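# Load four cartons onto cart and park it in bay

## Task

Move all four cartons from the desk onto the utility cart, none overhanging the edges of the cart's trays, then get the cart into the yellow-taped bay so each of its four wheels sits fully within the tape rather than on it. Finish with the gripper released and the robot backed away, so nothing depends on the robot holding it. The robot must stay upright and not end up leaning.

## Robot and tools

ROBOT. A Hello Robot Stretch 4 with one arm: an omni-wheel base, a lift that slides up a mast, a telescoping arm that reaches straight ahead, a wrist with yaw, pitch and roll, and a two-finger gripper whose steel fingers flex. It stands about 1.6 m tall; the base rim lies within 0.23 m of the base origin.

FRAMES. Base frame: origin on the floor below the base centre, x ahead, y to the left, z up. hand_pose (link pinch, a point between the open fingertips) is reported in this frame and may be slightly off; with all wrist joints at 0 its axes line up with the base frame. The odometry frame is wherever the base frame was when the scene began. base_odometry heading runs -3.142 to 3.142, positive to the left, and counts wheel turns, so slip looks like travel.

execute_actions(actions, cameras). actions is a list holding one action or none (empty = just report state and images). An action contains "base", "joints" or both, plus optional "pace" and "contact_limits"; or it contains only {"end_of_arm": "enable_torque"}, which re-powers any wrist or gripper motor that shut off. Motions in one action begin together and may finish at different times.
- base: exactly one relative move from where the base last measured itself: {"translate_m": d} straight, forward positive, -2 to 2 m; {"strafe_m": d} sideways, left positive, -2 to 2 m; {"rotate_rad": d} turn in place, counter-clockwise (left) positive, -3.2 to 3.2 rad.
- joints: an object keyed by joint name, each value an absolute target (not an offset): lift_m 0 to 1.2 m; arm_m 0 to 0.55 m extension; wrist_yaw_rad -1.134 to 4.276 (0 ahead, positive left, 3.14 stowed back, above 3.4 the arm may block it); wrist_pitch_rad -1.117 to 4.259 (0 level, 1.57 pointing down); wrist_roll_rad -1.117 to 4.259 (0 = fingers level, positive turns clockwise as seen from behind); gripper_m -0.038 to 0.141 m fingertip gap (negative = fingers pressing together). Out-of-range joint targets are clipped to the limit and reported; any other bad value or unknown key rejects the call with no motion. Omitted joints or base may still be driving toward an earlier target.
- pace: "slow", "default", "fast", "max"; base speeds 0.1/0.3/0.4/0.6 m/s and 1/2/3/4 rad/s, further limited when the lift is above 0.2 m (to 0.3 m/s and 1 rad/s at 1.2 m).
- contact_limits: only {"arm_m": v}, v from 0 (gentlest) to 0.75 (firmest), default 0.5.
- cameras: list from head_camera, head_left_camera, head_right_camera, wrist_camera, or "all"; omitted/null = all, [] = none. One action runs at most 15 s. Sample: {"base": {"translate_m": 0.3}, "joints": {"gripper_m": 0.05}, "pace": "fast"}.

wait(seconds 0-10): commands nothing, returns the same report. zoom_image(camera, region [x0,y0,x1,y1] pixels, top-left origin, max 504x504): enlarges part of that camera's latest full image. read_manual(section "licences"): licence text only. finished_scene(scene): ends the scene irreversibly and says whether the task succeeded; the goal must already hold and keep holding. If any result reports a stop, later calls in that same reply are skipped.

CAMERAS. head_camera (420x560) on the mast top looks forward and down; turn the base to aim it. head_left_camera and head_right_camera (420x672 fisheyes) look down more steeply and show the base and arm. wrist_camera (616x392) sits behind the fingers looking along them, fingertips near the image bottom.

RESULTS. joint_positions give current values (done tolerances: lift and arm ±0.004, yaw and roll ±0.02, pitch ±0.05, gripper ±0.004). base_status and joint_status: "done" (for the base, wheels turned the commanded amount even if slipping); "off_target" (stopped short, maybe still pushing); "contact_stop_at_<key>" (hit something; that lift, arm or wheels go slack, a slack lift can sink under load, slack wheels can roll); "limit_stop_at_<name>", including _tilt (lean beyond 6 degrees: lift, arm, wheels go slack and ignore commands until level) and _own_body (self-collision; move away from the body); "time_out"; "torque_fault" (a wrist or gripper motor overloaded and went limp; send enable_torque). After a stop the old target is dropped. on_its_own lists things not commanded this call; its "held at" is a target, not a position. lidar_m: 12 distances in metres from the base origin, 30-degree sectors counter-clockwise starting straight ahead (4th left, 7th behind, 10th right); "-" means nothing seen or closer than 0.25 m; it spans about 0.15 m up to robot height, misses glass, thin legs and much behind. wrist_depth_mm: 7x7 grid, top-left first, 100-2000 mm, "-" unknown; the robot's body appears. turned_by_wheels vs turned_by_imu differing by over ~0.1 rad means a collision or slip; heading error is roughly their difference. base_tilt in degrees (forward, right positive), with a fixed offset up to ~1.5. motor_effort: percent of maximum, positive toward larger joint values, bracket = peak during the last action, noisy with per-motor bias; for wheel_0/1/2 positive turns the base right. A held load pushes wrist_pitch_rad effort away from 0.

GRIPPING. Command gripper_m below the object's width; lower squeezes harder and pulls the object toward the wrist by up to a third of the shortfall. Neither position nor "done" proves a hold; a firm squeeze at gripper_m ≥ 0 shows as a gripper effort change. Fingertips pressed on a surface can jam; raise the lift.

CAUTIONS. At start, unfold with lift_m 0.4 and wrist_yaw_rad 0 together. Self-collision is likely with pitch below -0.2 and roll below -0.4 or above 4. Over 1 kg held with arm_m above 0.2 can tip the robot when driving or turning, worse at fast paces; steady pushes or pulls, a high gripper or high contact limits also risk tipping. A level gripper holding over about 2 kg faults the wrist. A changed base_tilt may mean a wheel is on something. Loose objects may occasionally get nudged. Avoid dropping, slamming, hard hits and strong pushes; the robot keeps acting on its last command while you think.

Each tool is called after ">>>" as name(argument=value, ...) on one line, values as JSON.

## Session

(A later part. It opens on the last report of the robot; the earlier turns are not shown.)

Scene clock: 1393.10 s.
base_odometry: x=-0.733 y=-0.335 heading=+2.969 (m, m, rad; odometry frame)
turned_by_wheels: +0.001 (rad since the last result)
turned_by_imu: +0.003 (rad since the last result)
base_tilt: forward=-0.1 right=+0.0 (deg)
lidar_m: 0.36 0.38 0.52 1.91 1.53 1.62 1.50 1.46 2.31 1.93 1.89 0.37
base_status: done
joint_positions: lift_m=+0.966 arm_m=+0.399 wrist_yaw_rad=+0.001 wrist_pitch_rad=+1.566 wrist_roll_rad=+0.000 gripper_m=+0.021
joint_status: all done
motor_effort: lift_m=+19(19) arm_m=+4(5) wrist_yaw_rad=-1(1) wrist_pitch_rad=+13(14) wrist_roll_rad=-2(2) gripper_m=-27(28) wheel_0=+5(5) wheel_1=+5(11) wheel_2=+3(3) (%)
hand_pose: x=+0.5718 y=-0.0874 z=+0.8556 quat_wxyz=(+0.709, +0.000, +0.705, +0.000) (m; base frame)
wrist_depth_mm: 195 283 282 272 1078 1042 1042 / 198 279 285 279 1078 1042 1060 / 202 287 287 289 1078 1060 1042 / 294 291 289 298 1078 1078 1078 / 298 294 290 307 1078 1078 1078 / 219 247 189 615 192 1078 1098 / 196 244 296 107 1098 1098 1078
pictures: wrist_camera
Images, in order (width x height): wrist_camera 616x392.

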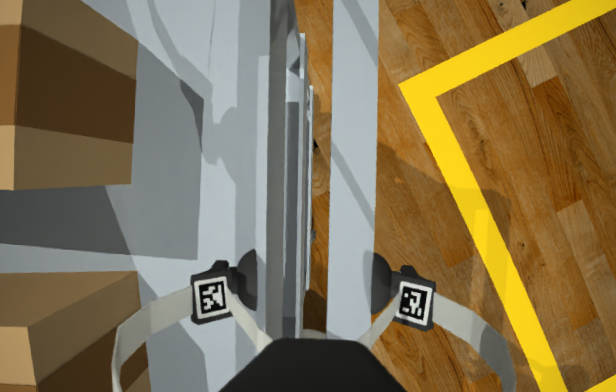

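>>> execute_actions(actions=[{"base":{"strafe_m":-0.4},"pace":"slow"}], cameras=["wrist_camera","head_camera"])

Scene clock: 1427.83 s.
base_odometry: x=-0.665 y=+0.059 heading=+2.970 (m, m, rad; odometry frame)
turned_by_wheels: +0.001 (rad since the last result)
turned_by_imu: +0.006 (rad since the last result)
base_tilt: forward=+0.0 right=+0.0 (deg)
lidar_m: 0.32 0.34 0.41 2.26 1.89 1.78 1.30 1.27 2.04 1.58 1.52 0.37
base_status: done
joint_positions: lift_m=+0.966 arm_m=+0.399 wrist_yaw_rad=+0.004 wrist_pitch_rad=+1.580 wrist_roll_rad=-0.007 gripper_m=+0.021
joint_status: not commanded
on_its_own: wrist_pitch_rad is at rest, and its effort (-27) is outside its rest range (-23 to +23); wrist_roll_rad is at rest, and its effort (+18) is outside its rest range (-13 to +13)
motor_effort: lift_m=+19(19) arm_m=+4(4) wrist_yaw_rad=-11(11) wrist_pitch_rad=-27(29) wrist_roll_rad=+18(18) gripper_m=-24(28) wheel_0=+8(20) wheel_1=+0(6) wheel_2=+2(5) (%)
hand_pose: x=+0.5680 y=-0.0874 z=+0.8556 quat_wxyz=(+0.704, -0.004, +0.710, +0.004) (m; base frame)
wrist_depth_mm: 285 282 282 459 1060 1042 1042 / 220 285 283 212 1060 1042 1042 / 217 290 286 559 1078 1078 1042 / 215 290 290 279 1078 1078 1060 / 297 296 293 564 1098 1098 1078 / 300 268 191 277 208 1098 1078 / 202 242 298 107 1118 1098 1098
pictures: head_camera, wrist_camera
Images, in order (width x height): head_camera 420x560, wrist_camera 616x392.

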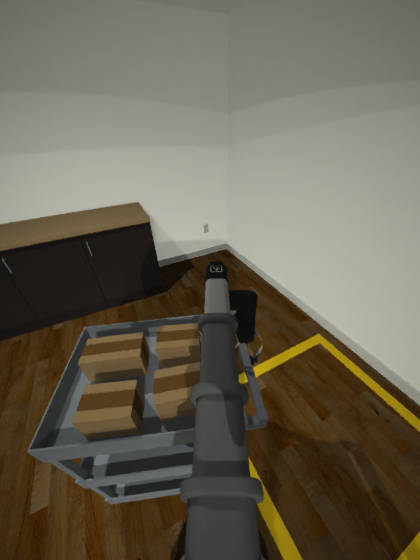

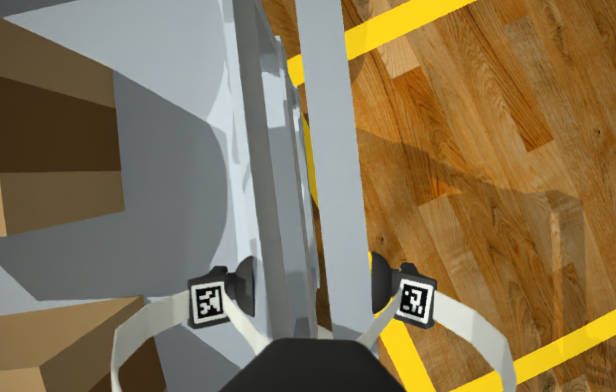

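>>> execute_actions(actions=[{"base":{"strafe_m":-0.45},"pace":"slow"}], cameras=["wrist_camera","head_camera"])

Scene clock: 1474.20 s.
base_odometry: x=-0.588 y=+0.502 heading=+2.971 (m, m, rad; odometry frame)
turned_by_wheels: +0.001 (rad since the last result)
turned_by_imu: +0.007 (rad since the last result)
base_tilt: forward=-0.1 right=+0.0 (deg)
lidar_m: 0.29 0.29 0.36 2.68 2.28 1.53 1.15 1.81 1.52 1.16 1.12 0.36
base_status: done
joint_positions: lift_m=+0.966 arm_m=+0.399 wrist_yaw_rad=+0.007 wrist_pitch_rad=+1.582 wrist_roll_rad=-0.009 gripper_m=+0.021
joint_status: not commanded
on_its_own: wrist_yaw_rad is at rest, and its effort (-17) is outside its rest range (-13 to +13); wrist_pitch_rad is at rest, and its effort (-33) is outside its rest range (-23 to +23); wrist_roll_rad is at rest, and its effort (+25) is outside its rest range (-13 to +13)
motor_effort: lift_m=+19(19) arm_m=+4(4) wrist_yaw_rad=-17(18) wrist_pitch_rad=-33(35) wrist_roll_rad=+25(25) gripper_m=-28(28) wheel_0=+11(16) wheel_1=+0(7) wheel_2=+0(1) (%)
hand_pose: x=+0.5676 y=-0.0874 z=+0.8556 quat_wxyz=(+0.703, -0.006, +0.711, +0.006) (m; base frame)
wrist_depth_mm: 286 283 283 211 1060 1042 1060 / 287 287 286 213 1060 1042 1025 / 237 290 286 215 1078 1060 1060 / 229 293 290 217 1098 1060 1060 / 233 296 291 279 1118 1098 1078 / 304 297 195 283 206 1098 1078 / 270 262 300 107 1118 1098 1078
pictures: head_camera, wrist_camera
Images, in order (width x height): head_camera 420x560, wrist_camera 616x392.

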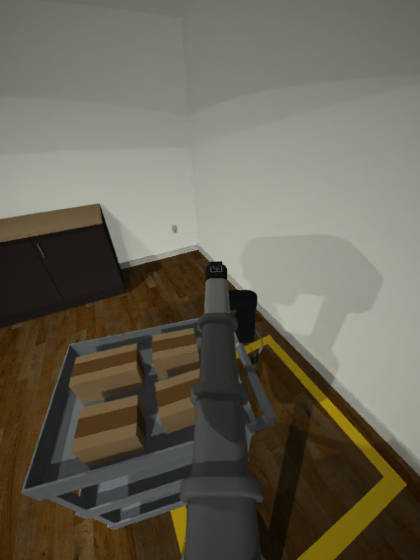

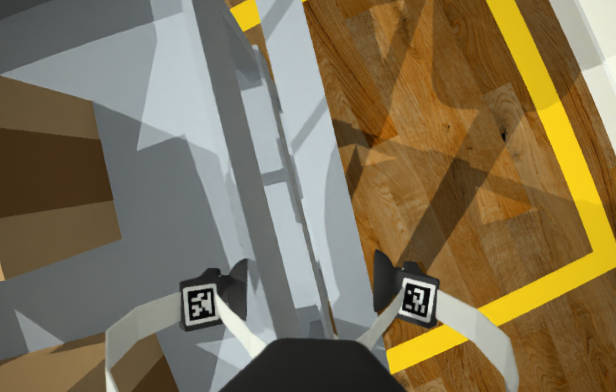

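>>> execute_actions(actions=[{"joints":{"wrist_roll_rad":-0.22},"pace":"slow"}], cameras=["wrist_camera"])

Scene clock: 1536.57 s.
base_odometry: x=-0.588 y=+0.503 heading=+2.970 (m, m, rad; odometry frame)
turned_by_wheels: +0.000 (rad since the last result)
turned_by_imu: +0.001 (rad since the last result)
base_tilt: forward=-0.1 right=+0.1 (deg)
lidar_m: 0.30 0.30 0.36 2.70 2.29 1.54 1.12 1.77 1.49 1.16 1.12 0.35
base_status: not commanded
joint_positions: lift_m=+0.966 arm_m=+0.399 wrist_yaw_rad=-0.003 wrist_pitch_rad=+1.577 wrist_roll_rad=-0.219 gripper_m=+0.020
joint_status: all done
motor_effort: lift_m=+19(19) arm_m=+4(4) wrist_yaw_rad=+11(17) wrist_pitch_rad=-21(33) wrist_roll_rad=-5(24) gripper_m=-24(25) wheel_0=+8(11) wheel_1=+0(0) wheel_2=+0(0) (%)
hand_pose: x=+0.5680 y=-0.0874 z=+0.8556 quat_wxyz=(+0.701, -0.076, +0.705, +0.076) (m; base frame)
wrist_depth_mm: 213 285 283 290 1060 1008 1042 / 208 286 286 277 1042 1042 1008 / 209 290 290 535 1060 1060 1042 / 209 293 290 615 1078 1078 1078 / 300 298 291 310 1078 1098 1078 / 265 256 191 291 190 1098 1078 / 198 253 300 107 1098 1078 1098
pictures: wrist_camera
Images, in order (width x height): wrist_camera 616x392.

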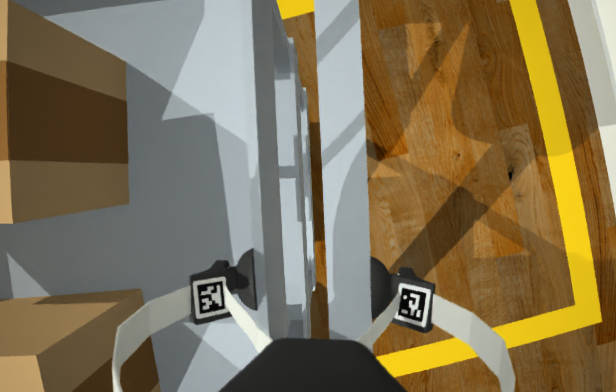

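>>> execute_actions(actions=[{"base":{"translate_m":0.04},"pace":"slow"}], cameras=["wrist_camera"])

Scene clock: 1565.60 s.
base_odometry: x=-0.627 y=+0.509 heading=+2.971 (m, m, rad; odometry frame)
turned_by_wheels: +0.000 (rad since the last result)
turned_by_imu: +0.001 (rad since the last result)
base_tilt: forward=-0.2 right=-0.1 (deg)
lidar_m: 0.28 0.28 0.33 2.70 2.32 1.55 1.17 1.79 1.49 1.15 1.11 0.36
base_status: done
joint_positions: lift_m=+0.966 arm_m=+0.399 wrist_yaw_rad=+0.002 wrist_pitch_rad=+1.579 wrist_roll_rad=-0.224 gripper_m=+0.020
joint_status: not commanded
on_its_own: wrist_pitch_rad is at rest, and its effort (-26) is outside its rest range (-23 to +23)
motor_effort: lift_m=+19(19) arm_m=+4(5) wrist_yaw_rad=-4(14) wrist_pitch_rad=-26(30) wrist_roll_rad=+11(11) gripper_m=-24(26) wheel_0=+5(7) wheel_1=+5(7) wheel_2=-8(12) (%)
hand_pose: x=+0.5680 y=-0.0874 z=+0.8556 quat_wxyz=(+0.700, -0.079, +0.706, +0.080) (m; base frame)
wrist_depth_mm: 286 286 283 211 1078 1042 1008 / 214 286 285 580 1078 1042 1042 / 213 290 287 287 1078 1060 1078 / 211 293 290 539 1098 1060 1060 / 298 297 293 294 1098 1098 1098 / 301 286 189 277 206 1098 1098 / 207 236 298 107 1118 1098 1060
pictures: wrist_camera
Images, in order (width x height): wrist_camera 616x392.

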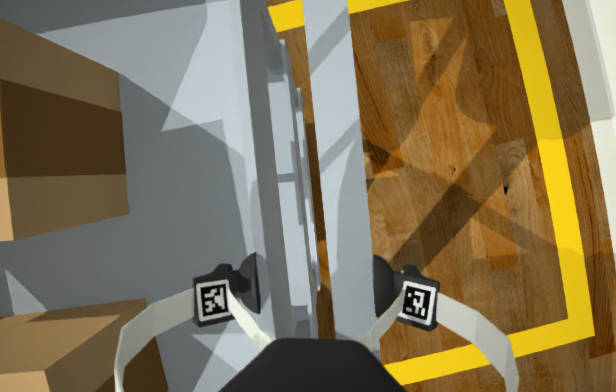

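>>> zoom_image(camera="wrist_camera", region=[200, 0, 450, 160])

Region (200, 0, 450, 160) of wrist_camera's 616x392 image, scaled by 2.016; it fills the top 323 rows of this view, and the rest is white.

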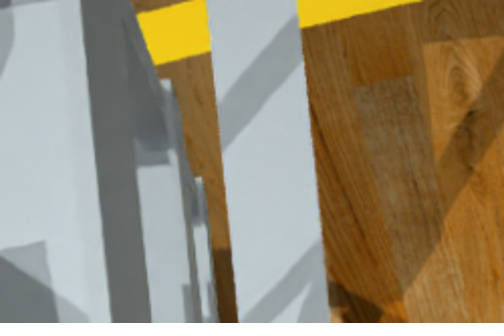

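>>> execute_actions(actions=[{"base":{"strafe_m":-0.19},"pace":"slow"}], cameras=["wrist_camera"])

Scene clock: 1591.50 s.
base_odometry: x=-0.595 y=+0.696 heading=+2.971 (m, m, rad; odometry frame)
turned_by_wheels: +0.001 (rad since the last result)
turned_by_imu: +0.004 (rad since the last result)
base_tilt: forward=-0.2 right=+0.1 (deg)
lidar_m: 0.29 0.30 0.35 2.87 2.48 1.43 1.20 1.79 1.25 0.95 0.92 0.36
base_status: done
joint_positions: lift_m=+0.966 arm_m=+0.399 wrist_yaw_rad=+0.005 wrist_pitch_rad=+1.565 wrist_roll_rad=-0.223 gripper_m=+0.020
joint_status: not commanded
on_its_own: wrist_yaw_rad is at rest, and its effort (-14) is outside its rest range (-13 to +13)
motor_effort: lift_m=+19(19) arm_m=+4(4) wrist_yaw_rad=-14(16) wrist_pitch_rad=+15(25) wrist_roll_rad=+8(11) gripper_m=-23(24) wheel_0=+4(18) wheel_1=-3(3) wheel_2=+5(5) (%)
hand_pose: x=+0.5723 y=-0.0874 z=+0.8556 quat_wxyz=(+0.704, -0.081, +0.701, +0.080) (m; base frame)
wrist_depth_mm: 229 290 285 415 1060 1060 878 / 211 291 289 298 1078 1060 946 / 209 290 290 279 1078 1060 976 / 210 293 289 615 1098 1078 991 / 298 298 294 296 1098 1078 1078 / 296 274 189 281 206 1098 1060 / 200 237 298 107 1078 1098 1098
pictures: wrist_camera
Images, in order (width x height): wrist_camera 616x392.

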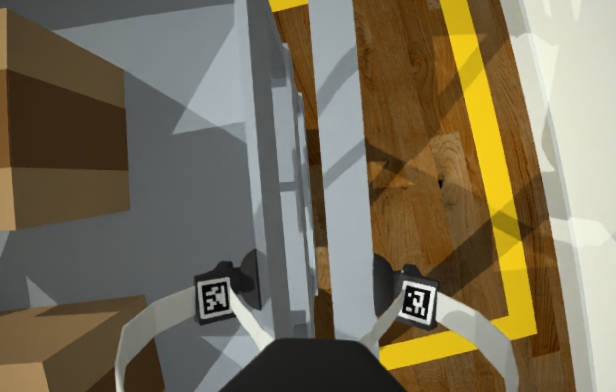

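>>> execute_actions(actions=[{"base":{"translate_m":0.05},"pace":"slow"}], cameras=["wrist_camera"])

Scene clock: 1599.23 s.
base_odometry: x=-0.644 y=+0.705 heading=+2.971 (m, m, rad; odometry frame)
turned_by_wheels: +0.000 (rad since the last result)
turned_by_imu: +0.001 (rad since the last result)
base_tilt: forward=-0.2 right=+0.0 (deg)
lidar_m: 0.27 0.26 0.31 2.91 2.50 1.51 1.25 1.83 1.22 0.93 0.90 0.34
base_status: done
joint_positions: lift_m=+0.966 arm_m=+0.399 wrist_yaw_rad=+0.004 wrist_pitch_rad=+1.580 wrist_roll_rad=-0.226 gripper_m=+0.020
joint_status: not commanded
on_its_own: wrist_pitch_rad is at rest, and its effort (-29) is outside its rest range (-23 to +23); wrist_roll_rad is at rest, and its effort (+17) is outside its rest range (-13 to +13)
motor_effort: lift_m=+19(19) arm_m=+4(4) wrist_yaw_rad=-10(13) wrist_pitch_rad=-29(39) wrist_roll_rad=+17(17) gripper_m=-24(23) wheel_0=+4(7) wheel_1=+6(8) wheel_2=-9(12) (%)
hand_pose: x=+0.5679 y=-0.0874 z=+0.8556 quat_wxyz=(+0.699, -0.081, +0.706, +0.082) (m; base frame)
wrist_depth_mm: 289 285 283 347 1042 1042 866 / 222 290 285 213 1078 1060 904 / 218 290 289 549 1098 1078 946 / 213 293 289 285 1060 1098 991 / 298 298 293 291 1078 1098 1042 / 303 298 189 306 205 1098 1098 / 220 235 300 107 1118 1118 1098
pictures: wrist_camera
Images, in order (width x height): wrist_camera 616x392.

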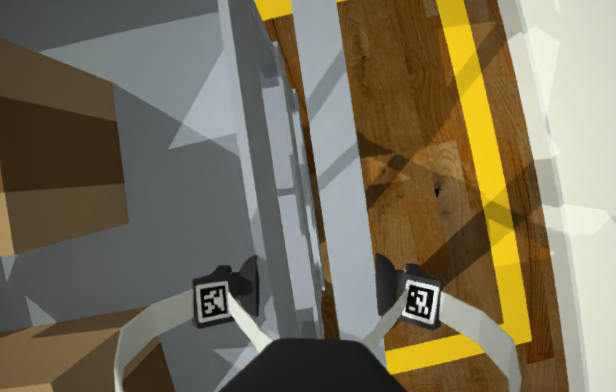

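>>> execute_actions(actions=[{"joints":{"wrist_roll_rad":-0.36},"pace":"slow"}], cameras=["wrist_camera"])

Scene clock: 1609.63 s.
base_odometry: x=-0.644 y=+0.705 heading=+2.971 (m, m, rad; odometry frame)
turned_by_wheels: +0.000 (rad since the last result)
turned_by_imu: +0.001 (rad since the last result)
base_tilt: forward=-0.1 right=+0.1 (deg)
lidar_m: 0.28 0.26 0.31 2.91 2.51 1.51 1.21 1.82 1.23 0.94 0.91 0.34
base_status: not commanded
joint_positions: lift_m=+0.966 arm_m=+0.399 wrist_yaw_rad=-0.004 wrist_pitch_rad=+1.576 wrist_roll_rad=-0.358 gripper_m=+0.020
joint_status: all done
motor_effort: lift_m=+19(19) arm_m=+3(4) wrist_yaw_rad=+12(10) wrist_pitch_rad=-17(28) wrist_roll_rad=-8(19) gripper_m=-24(25) wheel_0=+3(3) wheel_1=+4(5) wheel_2=-9(9) (%)
hand_pose: x=+0.5684 y=-0.0874 z=+0.8556 quat_wxyz=(+0.694, -0.124, +0.698, +0.125) (m; base frame)
wrist_depth_mm: 200 289 285 427 1025 1042 931 / 202 287 287 535 1078 1060 917 / 203 291 289 309 1098 1060 946 / 216 294 293 297 1098 1098 960 / 301 297 293 287 1118 1098 991 / 256 259 191 276 191 1098 991 / 195 253 300 107 1098 1098 1060
pictures: wrist_camera
Images, in order (width x height): wrist_camera 616x392.

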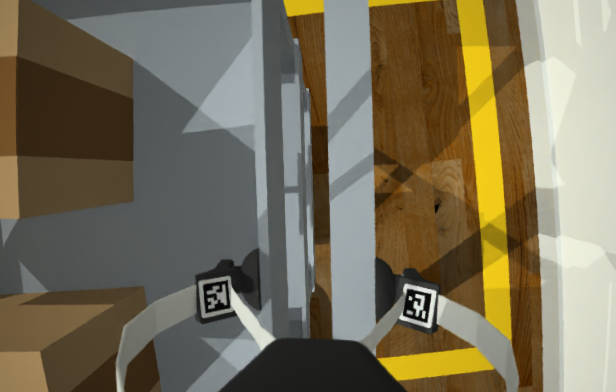

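>>> zoom_image(camera="wrist_camera", region=[300, 100, 616, 392])

Region (300, 100, 616, 392) of wrist_camera's 616x392 image, scaled by 1.595; it fills the top 466 rows of this view, and the rest is white.

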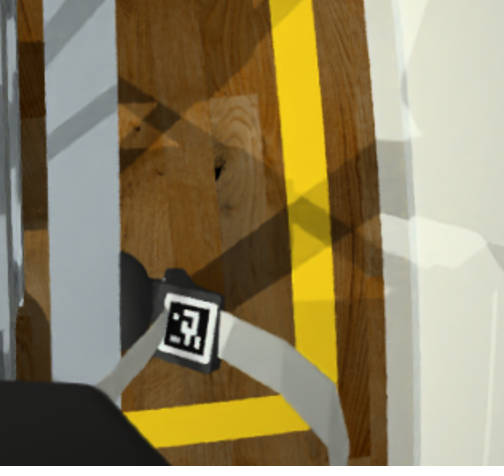

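>>> execute_actions(actions=[{"base":{"strafe_m":-0.18},"pace":"slow"}], cameras=["wrist_camera"])

Scene clock: 1632.83 s.
base_odometry: x=-0.614 y=+0.882 heading=+2.971 (m, m, rad; odometry frame)
turned_by_wheels: +0.000 (rad since the last result)
turned_by_imu: +0.003 (rad since the last result)
base_tilt: forward=-0.1 right=+0.1 (deg)
lidar_m: 0.29 0.29 0.33 3.06 2.66 1.37 1.26 1.75 1.00 0.77 0.75 0.37
base_status: done
joint_positions: lift_m=+0.966 arm_m=+0.399 wrist_yaw_rad=-0.001 wrist_pitch_rad=+1.563 wrist_roll_rad=-0.357 gripper_m=+0.020
joint_status: not commanded
motor_effort: lift_m=+19(19) arm_m=+3(4) wrist_yaw_rad=+4(13) wrist_pitch_rad=+20(24) wrist_roll_rad=-9(9) gripper_m=-24(23) wheel_0=+3(19) wheel_1=-4(8) wheel_2=+3(8) (%)
hand_pose: x=+0.5725 y=-0.0874 z=+0.8556 quat_wxyz=(+0.699, -0.126, +0.693, +0.125) (m; base frame)
wrist_depth_mm: 193 290 289 469 1078 946 661 / 195 279 289 609 1078 976 668 / 198 283 291 615 1098 1025 707 / 224 296 293 282 1060 1042 732 / 303 298 294 286 1078 1098 750 / 226 257 190 290 191 976 759 / 193 256 300 107 1118 991 778
pictures: wrist_camera
Images, in order (width x height): wrist_camera 616x392.

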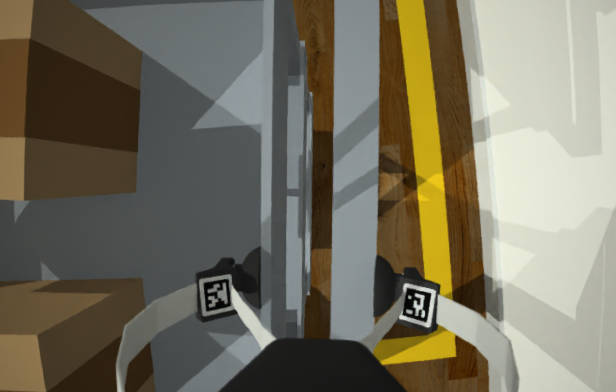

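>>> execute_actions(actions=[{"base":{"translate_m":0.05},"joints":{"wrist_roll_rad":-0.42},"pace":"slow"}], cameras=["wrist_camera"])

Scene clock: 1645.63 s.
base_odometry: x=-0.663 y=+0.891 heading=+2.971 (m, m, rad; odometry frame)
turned_by_wheels: +0.000 (rad since the last result)
turned_by_imu: +0.001 (rad since the last result)
base_tilt: forward=-0.1 right=+0.0 (deg)
lidar_m: 0.26 0.26 0.26 3.08 2.67 1.43 1.32 1.80 0.97 0.76 0.72 0.35
base_status: done
joint_positions: lift_m=+0.966 arm_m=+0.399 wrist_yaw_rad=-0.001 wrist_pitch_rad=+1.577 wrist_roll_rad=-0.421 gripper_m=+0.020
joint_status: all done
motor_effort: lift_m=+19(19) arm_m=+3(3) wrist_yaw_rad=+4(23) wrist_pitch_rad=-21(27) wrist_roll_rad=+2(18) gripper_m=-23(23) wheel_0=+2(7) wheel_1=+4(8) wheel_2=-9(13) (%)
hand_pose: x=+0.5684 y=-0.0874 z=+0.8556 quat_wxyz=(+0.689, -0.147, +0.694, +0.148) (m; base frame)
wrist_depth_mm: 195 287 286 272 1078 946 676 / 197 282 286 278 1060 960 676 / 200 285 290 281 1078 976 683 / 224 296 291 283 1078 976 683 / 303 297 294 285 1098 1008 691 / 227 258 190 286 204 891 691 / 193 254 298 107 1118 878 707
pictures: wrist_camera
Images, in order (width x height): wrist_camera 616x392.

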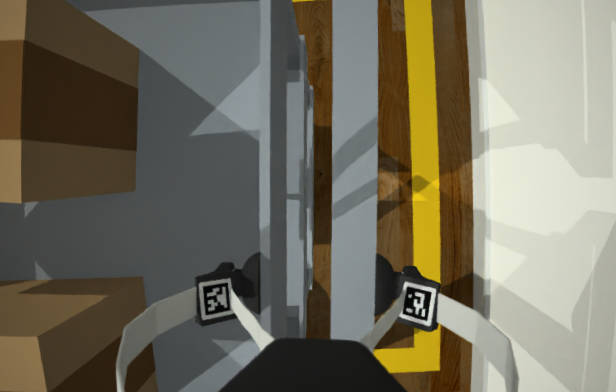

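>>> execute_actions(actions=[{"base":{"strafe_m":-0.185},"pace":"slow"}], cameras=["wrist_camera","head_camera"])

Scene clock: 1667.67 s.
base_odometry: x=-0.632 y=+1.073 heading=+2.971 (m, m, rad; odometry frame)
turned_by_wheels: +0.000 (rad since the last result)
turned_by_imu: +0.003 (rad since the last result)
base_tilt: forward=+0.0 right=-0.1 (deg)
lidar_m: 0.29 0.28 0.32 3.25 2.85 1.34 1.47 1.70 0.74 0.58 0.56 0.37
base_status: done
joint_positions: lift_m=+0.966 arm_m=+0.399 wrist_yaw_rad=-0.002 wrist_pitch_rad=+1.563 wrist_roll_rad=-0.416 gripper_m=+0.020
joint_status: not commanded
motor_effort: lift_m=+19(19) arm_m=+3(3) wrist_yaw_rad=+6(4) wrist_pitch_rad=+21(24) wrist_roll_rad=-12(12) gripper_m=-24(26) wheel_0=+3(18) wheel_1=-3(5) wheel_2=+4(8) (%)
hand_pose: x=+0.5726 y=-0.0874 z=+0.8556 quat_wxyz=(+0.695, -0.146, +0.689, +0.145) (m; base frame)
wrist_depth_mm: 186 262 286 286 831 569 402 / 190 270 290 535 866 591 399 / 195 277 293 564 891 603 407 / 300 296 293 615 991 615 413 / 301 298 297 294 931 615 418 / 217 247 189 307 191 525 413 / 195 259 300 107 1025 535 430
pictures: head_camera, wrist_camera
Images, in order (width x height): head_camera 420x560, wrist_camera 616x392.

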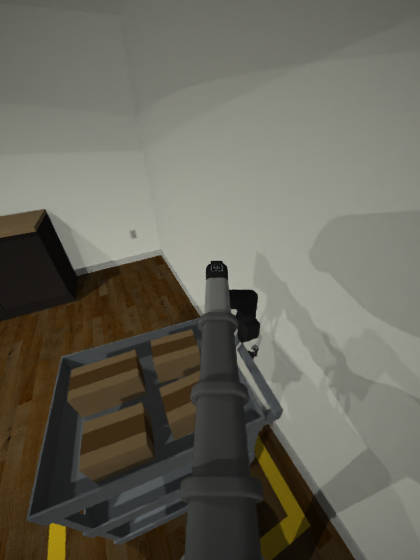

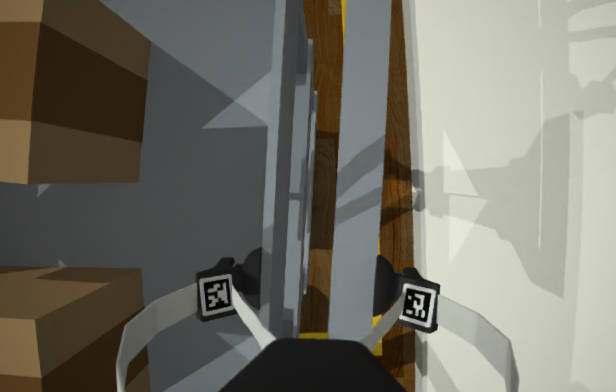

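>>> execute_actions(actions=[], cameras=["head_left_camera","head_right_camera"])

Scene clock: 1673.70 s.
base_odometry: x=-0.632 y=+1.073 heading=+2.971 (m, m, rad; odometry frame)
turned_by_wheels: +0.000 (rad since the last result)
turned_by_imu: +0.001 (rad since the last result)
base_tilt: forward=-0.1 right=+0.0 (deg)
lidar_m: 0.29 0.28 0.32 3.27 2.85 1.36 1.45 1.71 0.76 0.58 0.56 0.37
base_status: done
joint_positions: lift_m=+0.966 arm_m=+0.399 wrist_yaw_rad=-0.002 wrist_pitch_rad=+1.563 wrist_roll_rad=-0.416 gripper_m=+0.020
joint_status: not commanded
motor_effort: lift_m=+19(19) arm_m=+3(3) wrist_yaw_rad=+6(4) wrist_pitch_rad=+21(24) wrist_roll_rad=-12(12) gripper_m=-23(26) wheel_0=+4(18) wheel_1=-3(5) wheel_2=+4(8) (%)
hand_pose: x=+0.5726 y=-0.0874 z=+0.8556 quat_wxyz=(+0.695, -0.146, +0.689, +0.145) (m; base frame)
wrist_depth_mm: 185 263 287 286 820 564 402 / 190 270 290 539 866 585 399 / 194 277 291 564 891 597 410 / 298 297 293 621 1008 615 413 / 301 298 294 291 931 615 415 / 217 247 190 307 191 530 415 / 193 257 298 107 1025 535 424
pictures: head_left_camera, head_right_camera
Images, in order (width x height): head_left_camera 420x672, head_right_camera 420x672.

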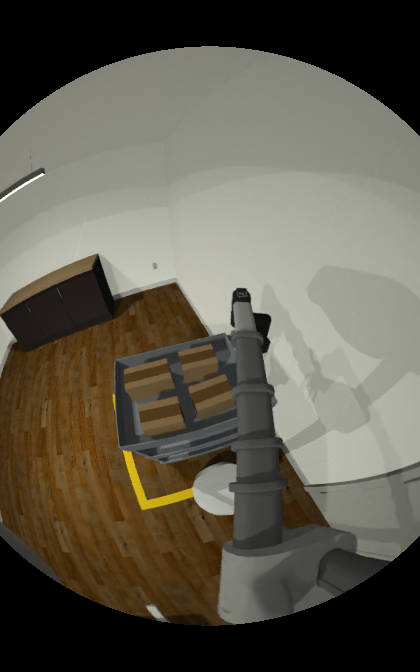

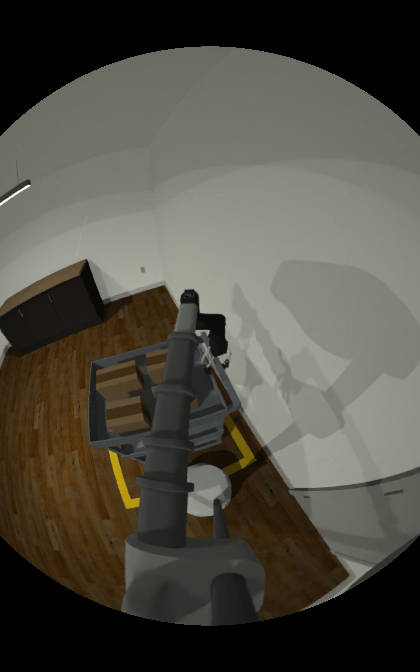

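>>> execute_actions(actions=[{"joints":{"gripper_m":0.09}}], cameras=[])

>>> execute_actions(actions=[{"joints":{"lift_m":1.09},"pace":"fast"}], cameras=["wrist_camera"])

Scene clock: 1688.57 s.
base_odometry: x=-0.632 y=+1.073 heading=+2.971 (m, m, rad; odometry frame)
turned_by_wheels: +0.000 (rad since the last result)
turned_by_imu: +0.001 (rad since the last result)
base_tilt: forward=-0.1 right=+0.0 (deg)
lidar_m: 0.29 0.28 0.32 3.25 2.86 1.35 1.45 1.70 0.75 0.57 0.56 0.37
base_status: not commanded
joint_positions: lift_m=+0.966 arm_m=+0.399 wrist_yaw_rad=+0.000 wrist_pitch_rad=+1.570 wrist_roll_rad=-0.420 gripper_m=+0.090
joint_status: all done
motor_effort: lift_m=+18(19) arm_m=+3(3) wrist_yaw_rad=+3(7) wrist_pitch_rad=+1(21) wrist_roll_rad=-2(11) gripper_m=-5(22) wheel_0=+3(3) wheel_1=-3(3) wheel_2=+4(4) (%)
hand_pose: x=+0.5707 y=-0.0874 z=+0.8557 quat_wxyz=(+0.692, -0.147, +0.691, +0.147) (m; base frame)
wrist_depth_mm: 185 260 286 484 842 574 402 / 189 265 289 294 878 585 402 / 195 276 291 539 891 597 407 / 300 297 293 627 946 615 413 / 298 297 296 621 946 627 415 / 205 263 294 227 220 530 418 / 193 242 300 107 1025 525 427
pictures: none
No camera images: the call's "cameras" was empty. Leave "cameras" out to get every camera's image.

Scene clock: 1689.83 s.
base_odometry: x=-0.632 y=+1.073 heading=+2.971 (m, m, rad; odometry frame)
turned_by_wheels: +0.000 (rad since the last result)
turned_by_imu: +0.000 (rad since the last result)
base_tilt: forward=-0.1 right=+0.1 (deg)
lidar_m: 0.28 0.28 0.32 3.25 2.85 1.36 1.45 1.71 0.75 0.58 0.56 0.34
base_status: not commanded
joint_positions: lift_m=+1.090 arm_m=+0.399 wrist_yaw_rad=+0.000 wrist_pitch_rad=+1.570 wrist_roll_rad=-0.420 gripper_m=+0.090
joint_status: all done
motor_effort: lift_m=+21(22) arm_m=+3(3) wrist_yaw_rad=+2(2) wrist_pitch_rad=+1(1) wrist_roll_rad=-3(2) gripper_m=-2(3) wheel_0=+3(3) wheel_1=-3(3) wheel_2=+4(4) (%)
hand_pose: x=+0.5707 y=-0.0874 z=+0.9794 quat_wxyz=(+0.692, -0.147, +0.691, +0.147) (m; base frame)
wrist_depth_mm: 298 413 410 404 946 580 404 / 300 296 413 410 1078 585 404 / 303 301 415 413 1118 609 410 / 427 424 421 413 1138 615 415 / 334 336 424 421 1205 621 415 / 309 307 377 351 960 530 418 / 310 310 430 107 1229 535 430
pictures: wrist_camera
Images, in order (width x height): wrist_camera 616x392.

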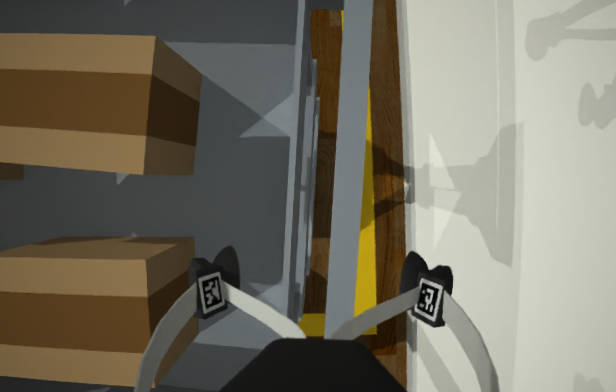

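>>> execute_actions(actions=[{"base":{"translate_m":-0.8},"joints":{"arm_m":0.0,"wrist_roll_rad":0.0},"pace":"fast"}], cameras=["head_camera","head_left_camera"])

Scene clock: 1702.00 s.
base_odometry: x=+0.157 y=+0.937 heading=+2.971 (m, m, rad; odometry frame)
turned_by_wheels: +0.000 (rad since the last result)
turned_by_imu: +0.003 (rad since the last result)
base_tilt: forward=-0.3 right=+0.1 (deg)
lidar_m: 1.02 1.02 3.29 2.55 0.80 0.62 0.89 0.99 1.06 0.93 0.90 0.93
base_status: done
joint_positions: lift_m=+1.090 arm_m=+0.001 wrist_yaw_rad=+0.000 wrist_pitch_rad=+1.570 wrist_roll_rad=+0.000 gripper_m=+0.090
joint_status: all done
motor_effort: lift_m=+21(21) arm_m=-5(6) wrist_yaw_rad=+2(0) wrist_pitch_rad=+0(1) wrist_roll_rad=-1(2) gripper_m=-2(2) wheel_0=-1(6) wheel_1=-2(7) wheel_2=+2(12) (%)
hand_pose: x=+0.1719 y=-0.0874 z=+0.9794 quat_wxyz=(+0.707, +0.000, +0.707, +0.000) (m; base frame)
wrist_depth_mm: 1229 1229 1205 1205 1205 1229 1025 / 1255 1229 1255 1255 1205 1182 1098 / 1281 1229 1205 1205 1205 1229 1182 / 1255 1255 1229 1025 1205 1229 1205 / 1255 1255 1025 1008 1229 1255 1205 / 1281 1281 1025 1025 1025 1229 1229 / 1281 1308 1281 107 1255 1205 1255
pictures: head_camera, head_left_camera
Images, in order (width x height): head_camera 420x560, head_left_camera 420x672.

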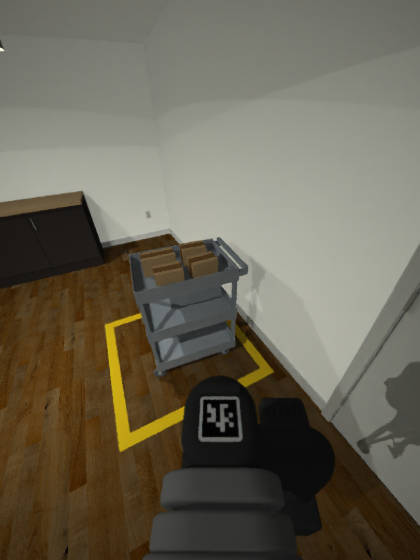

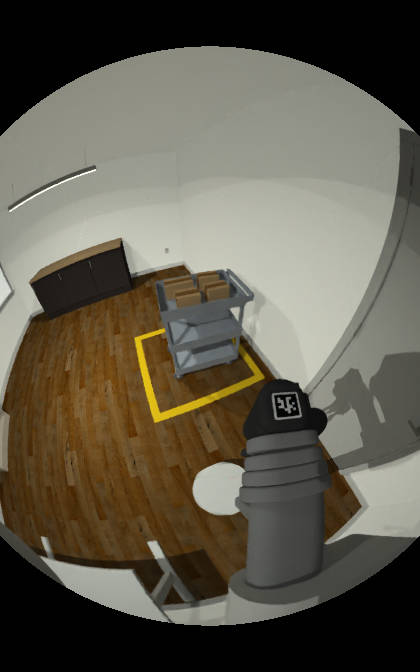

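>>> zoom_image(camera="head_camera", region=[80, 220, 300, 460])

Region (80, 220, 300, 460) of head_camera's 420x560 image, scaled by 2.100, with more detail than that image has; it fills the left 462 columns of this view, and the rest is white.

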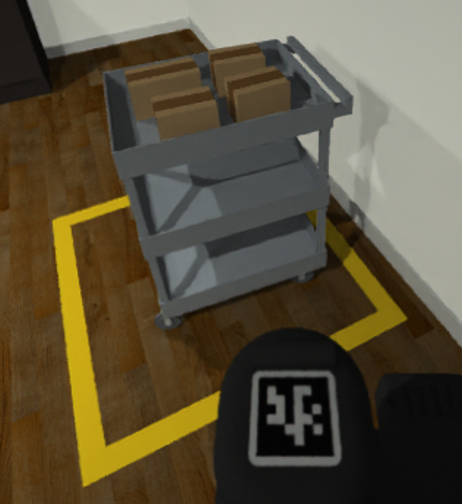

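>>> finished_scene(scene=1)

The scene is finished: the task was done.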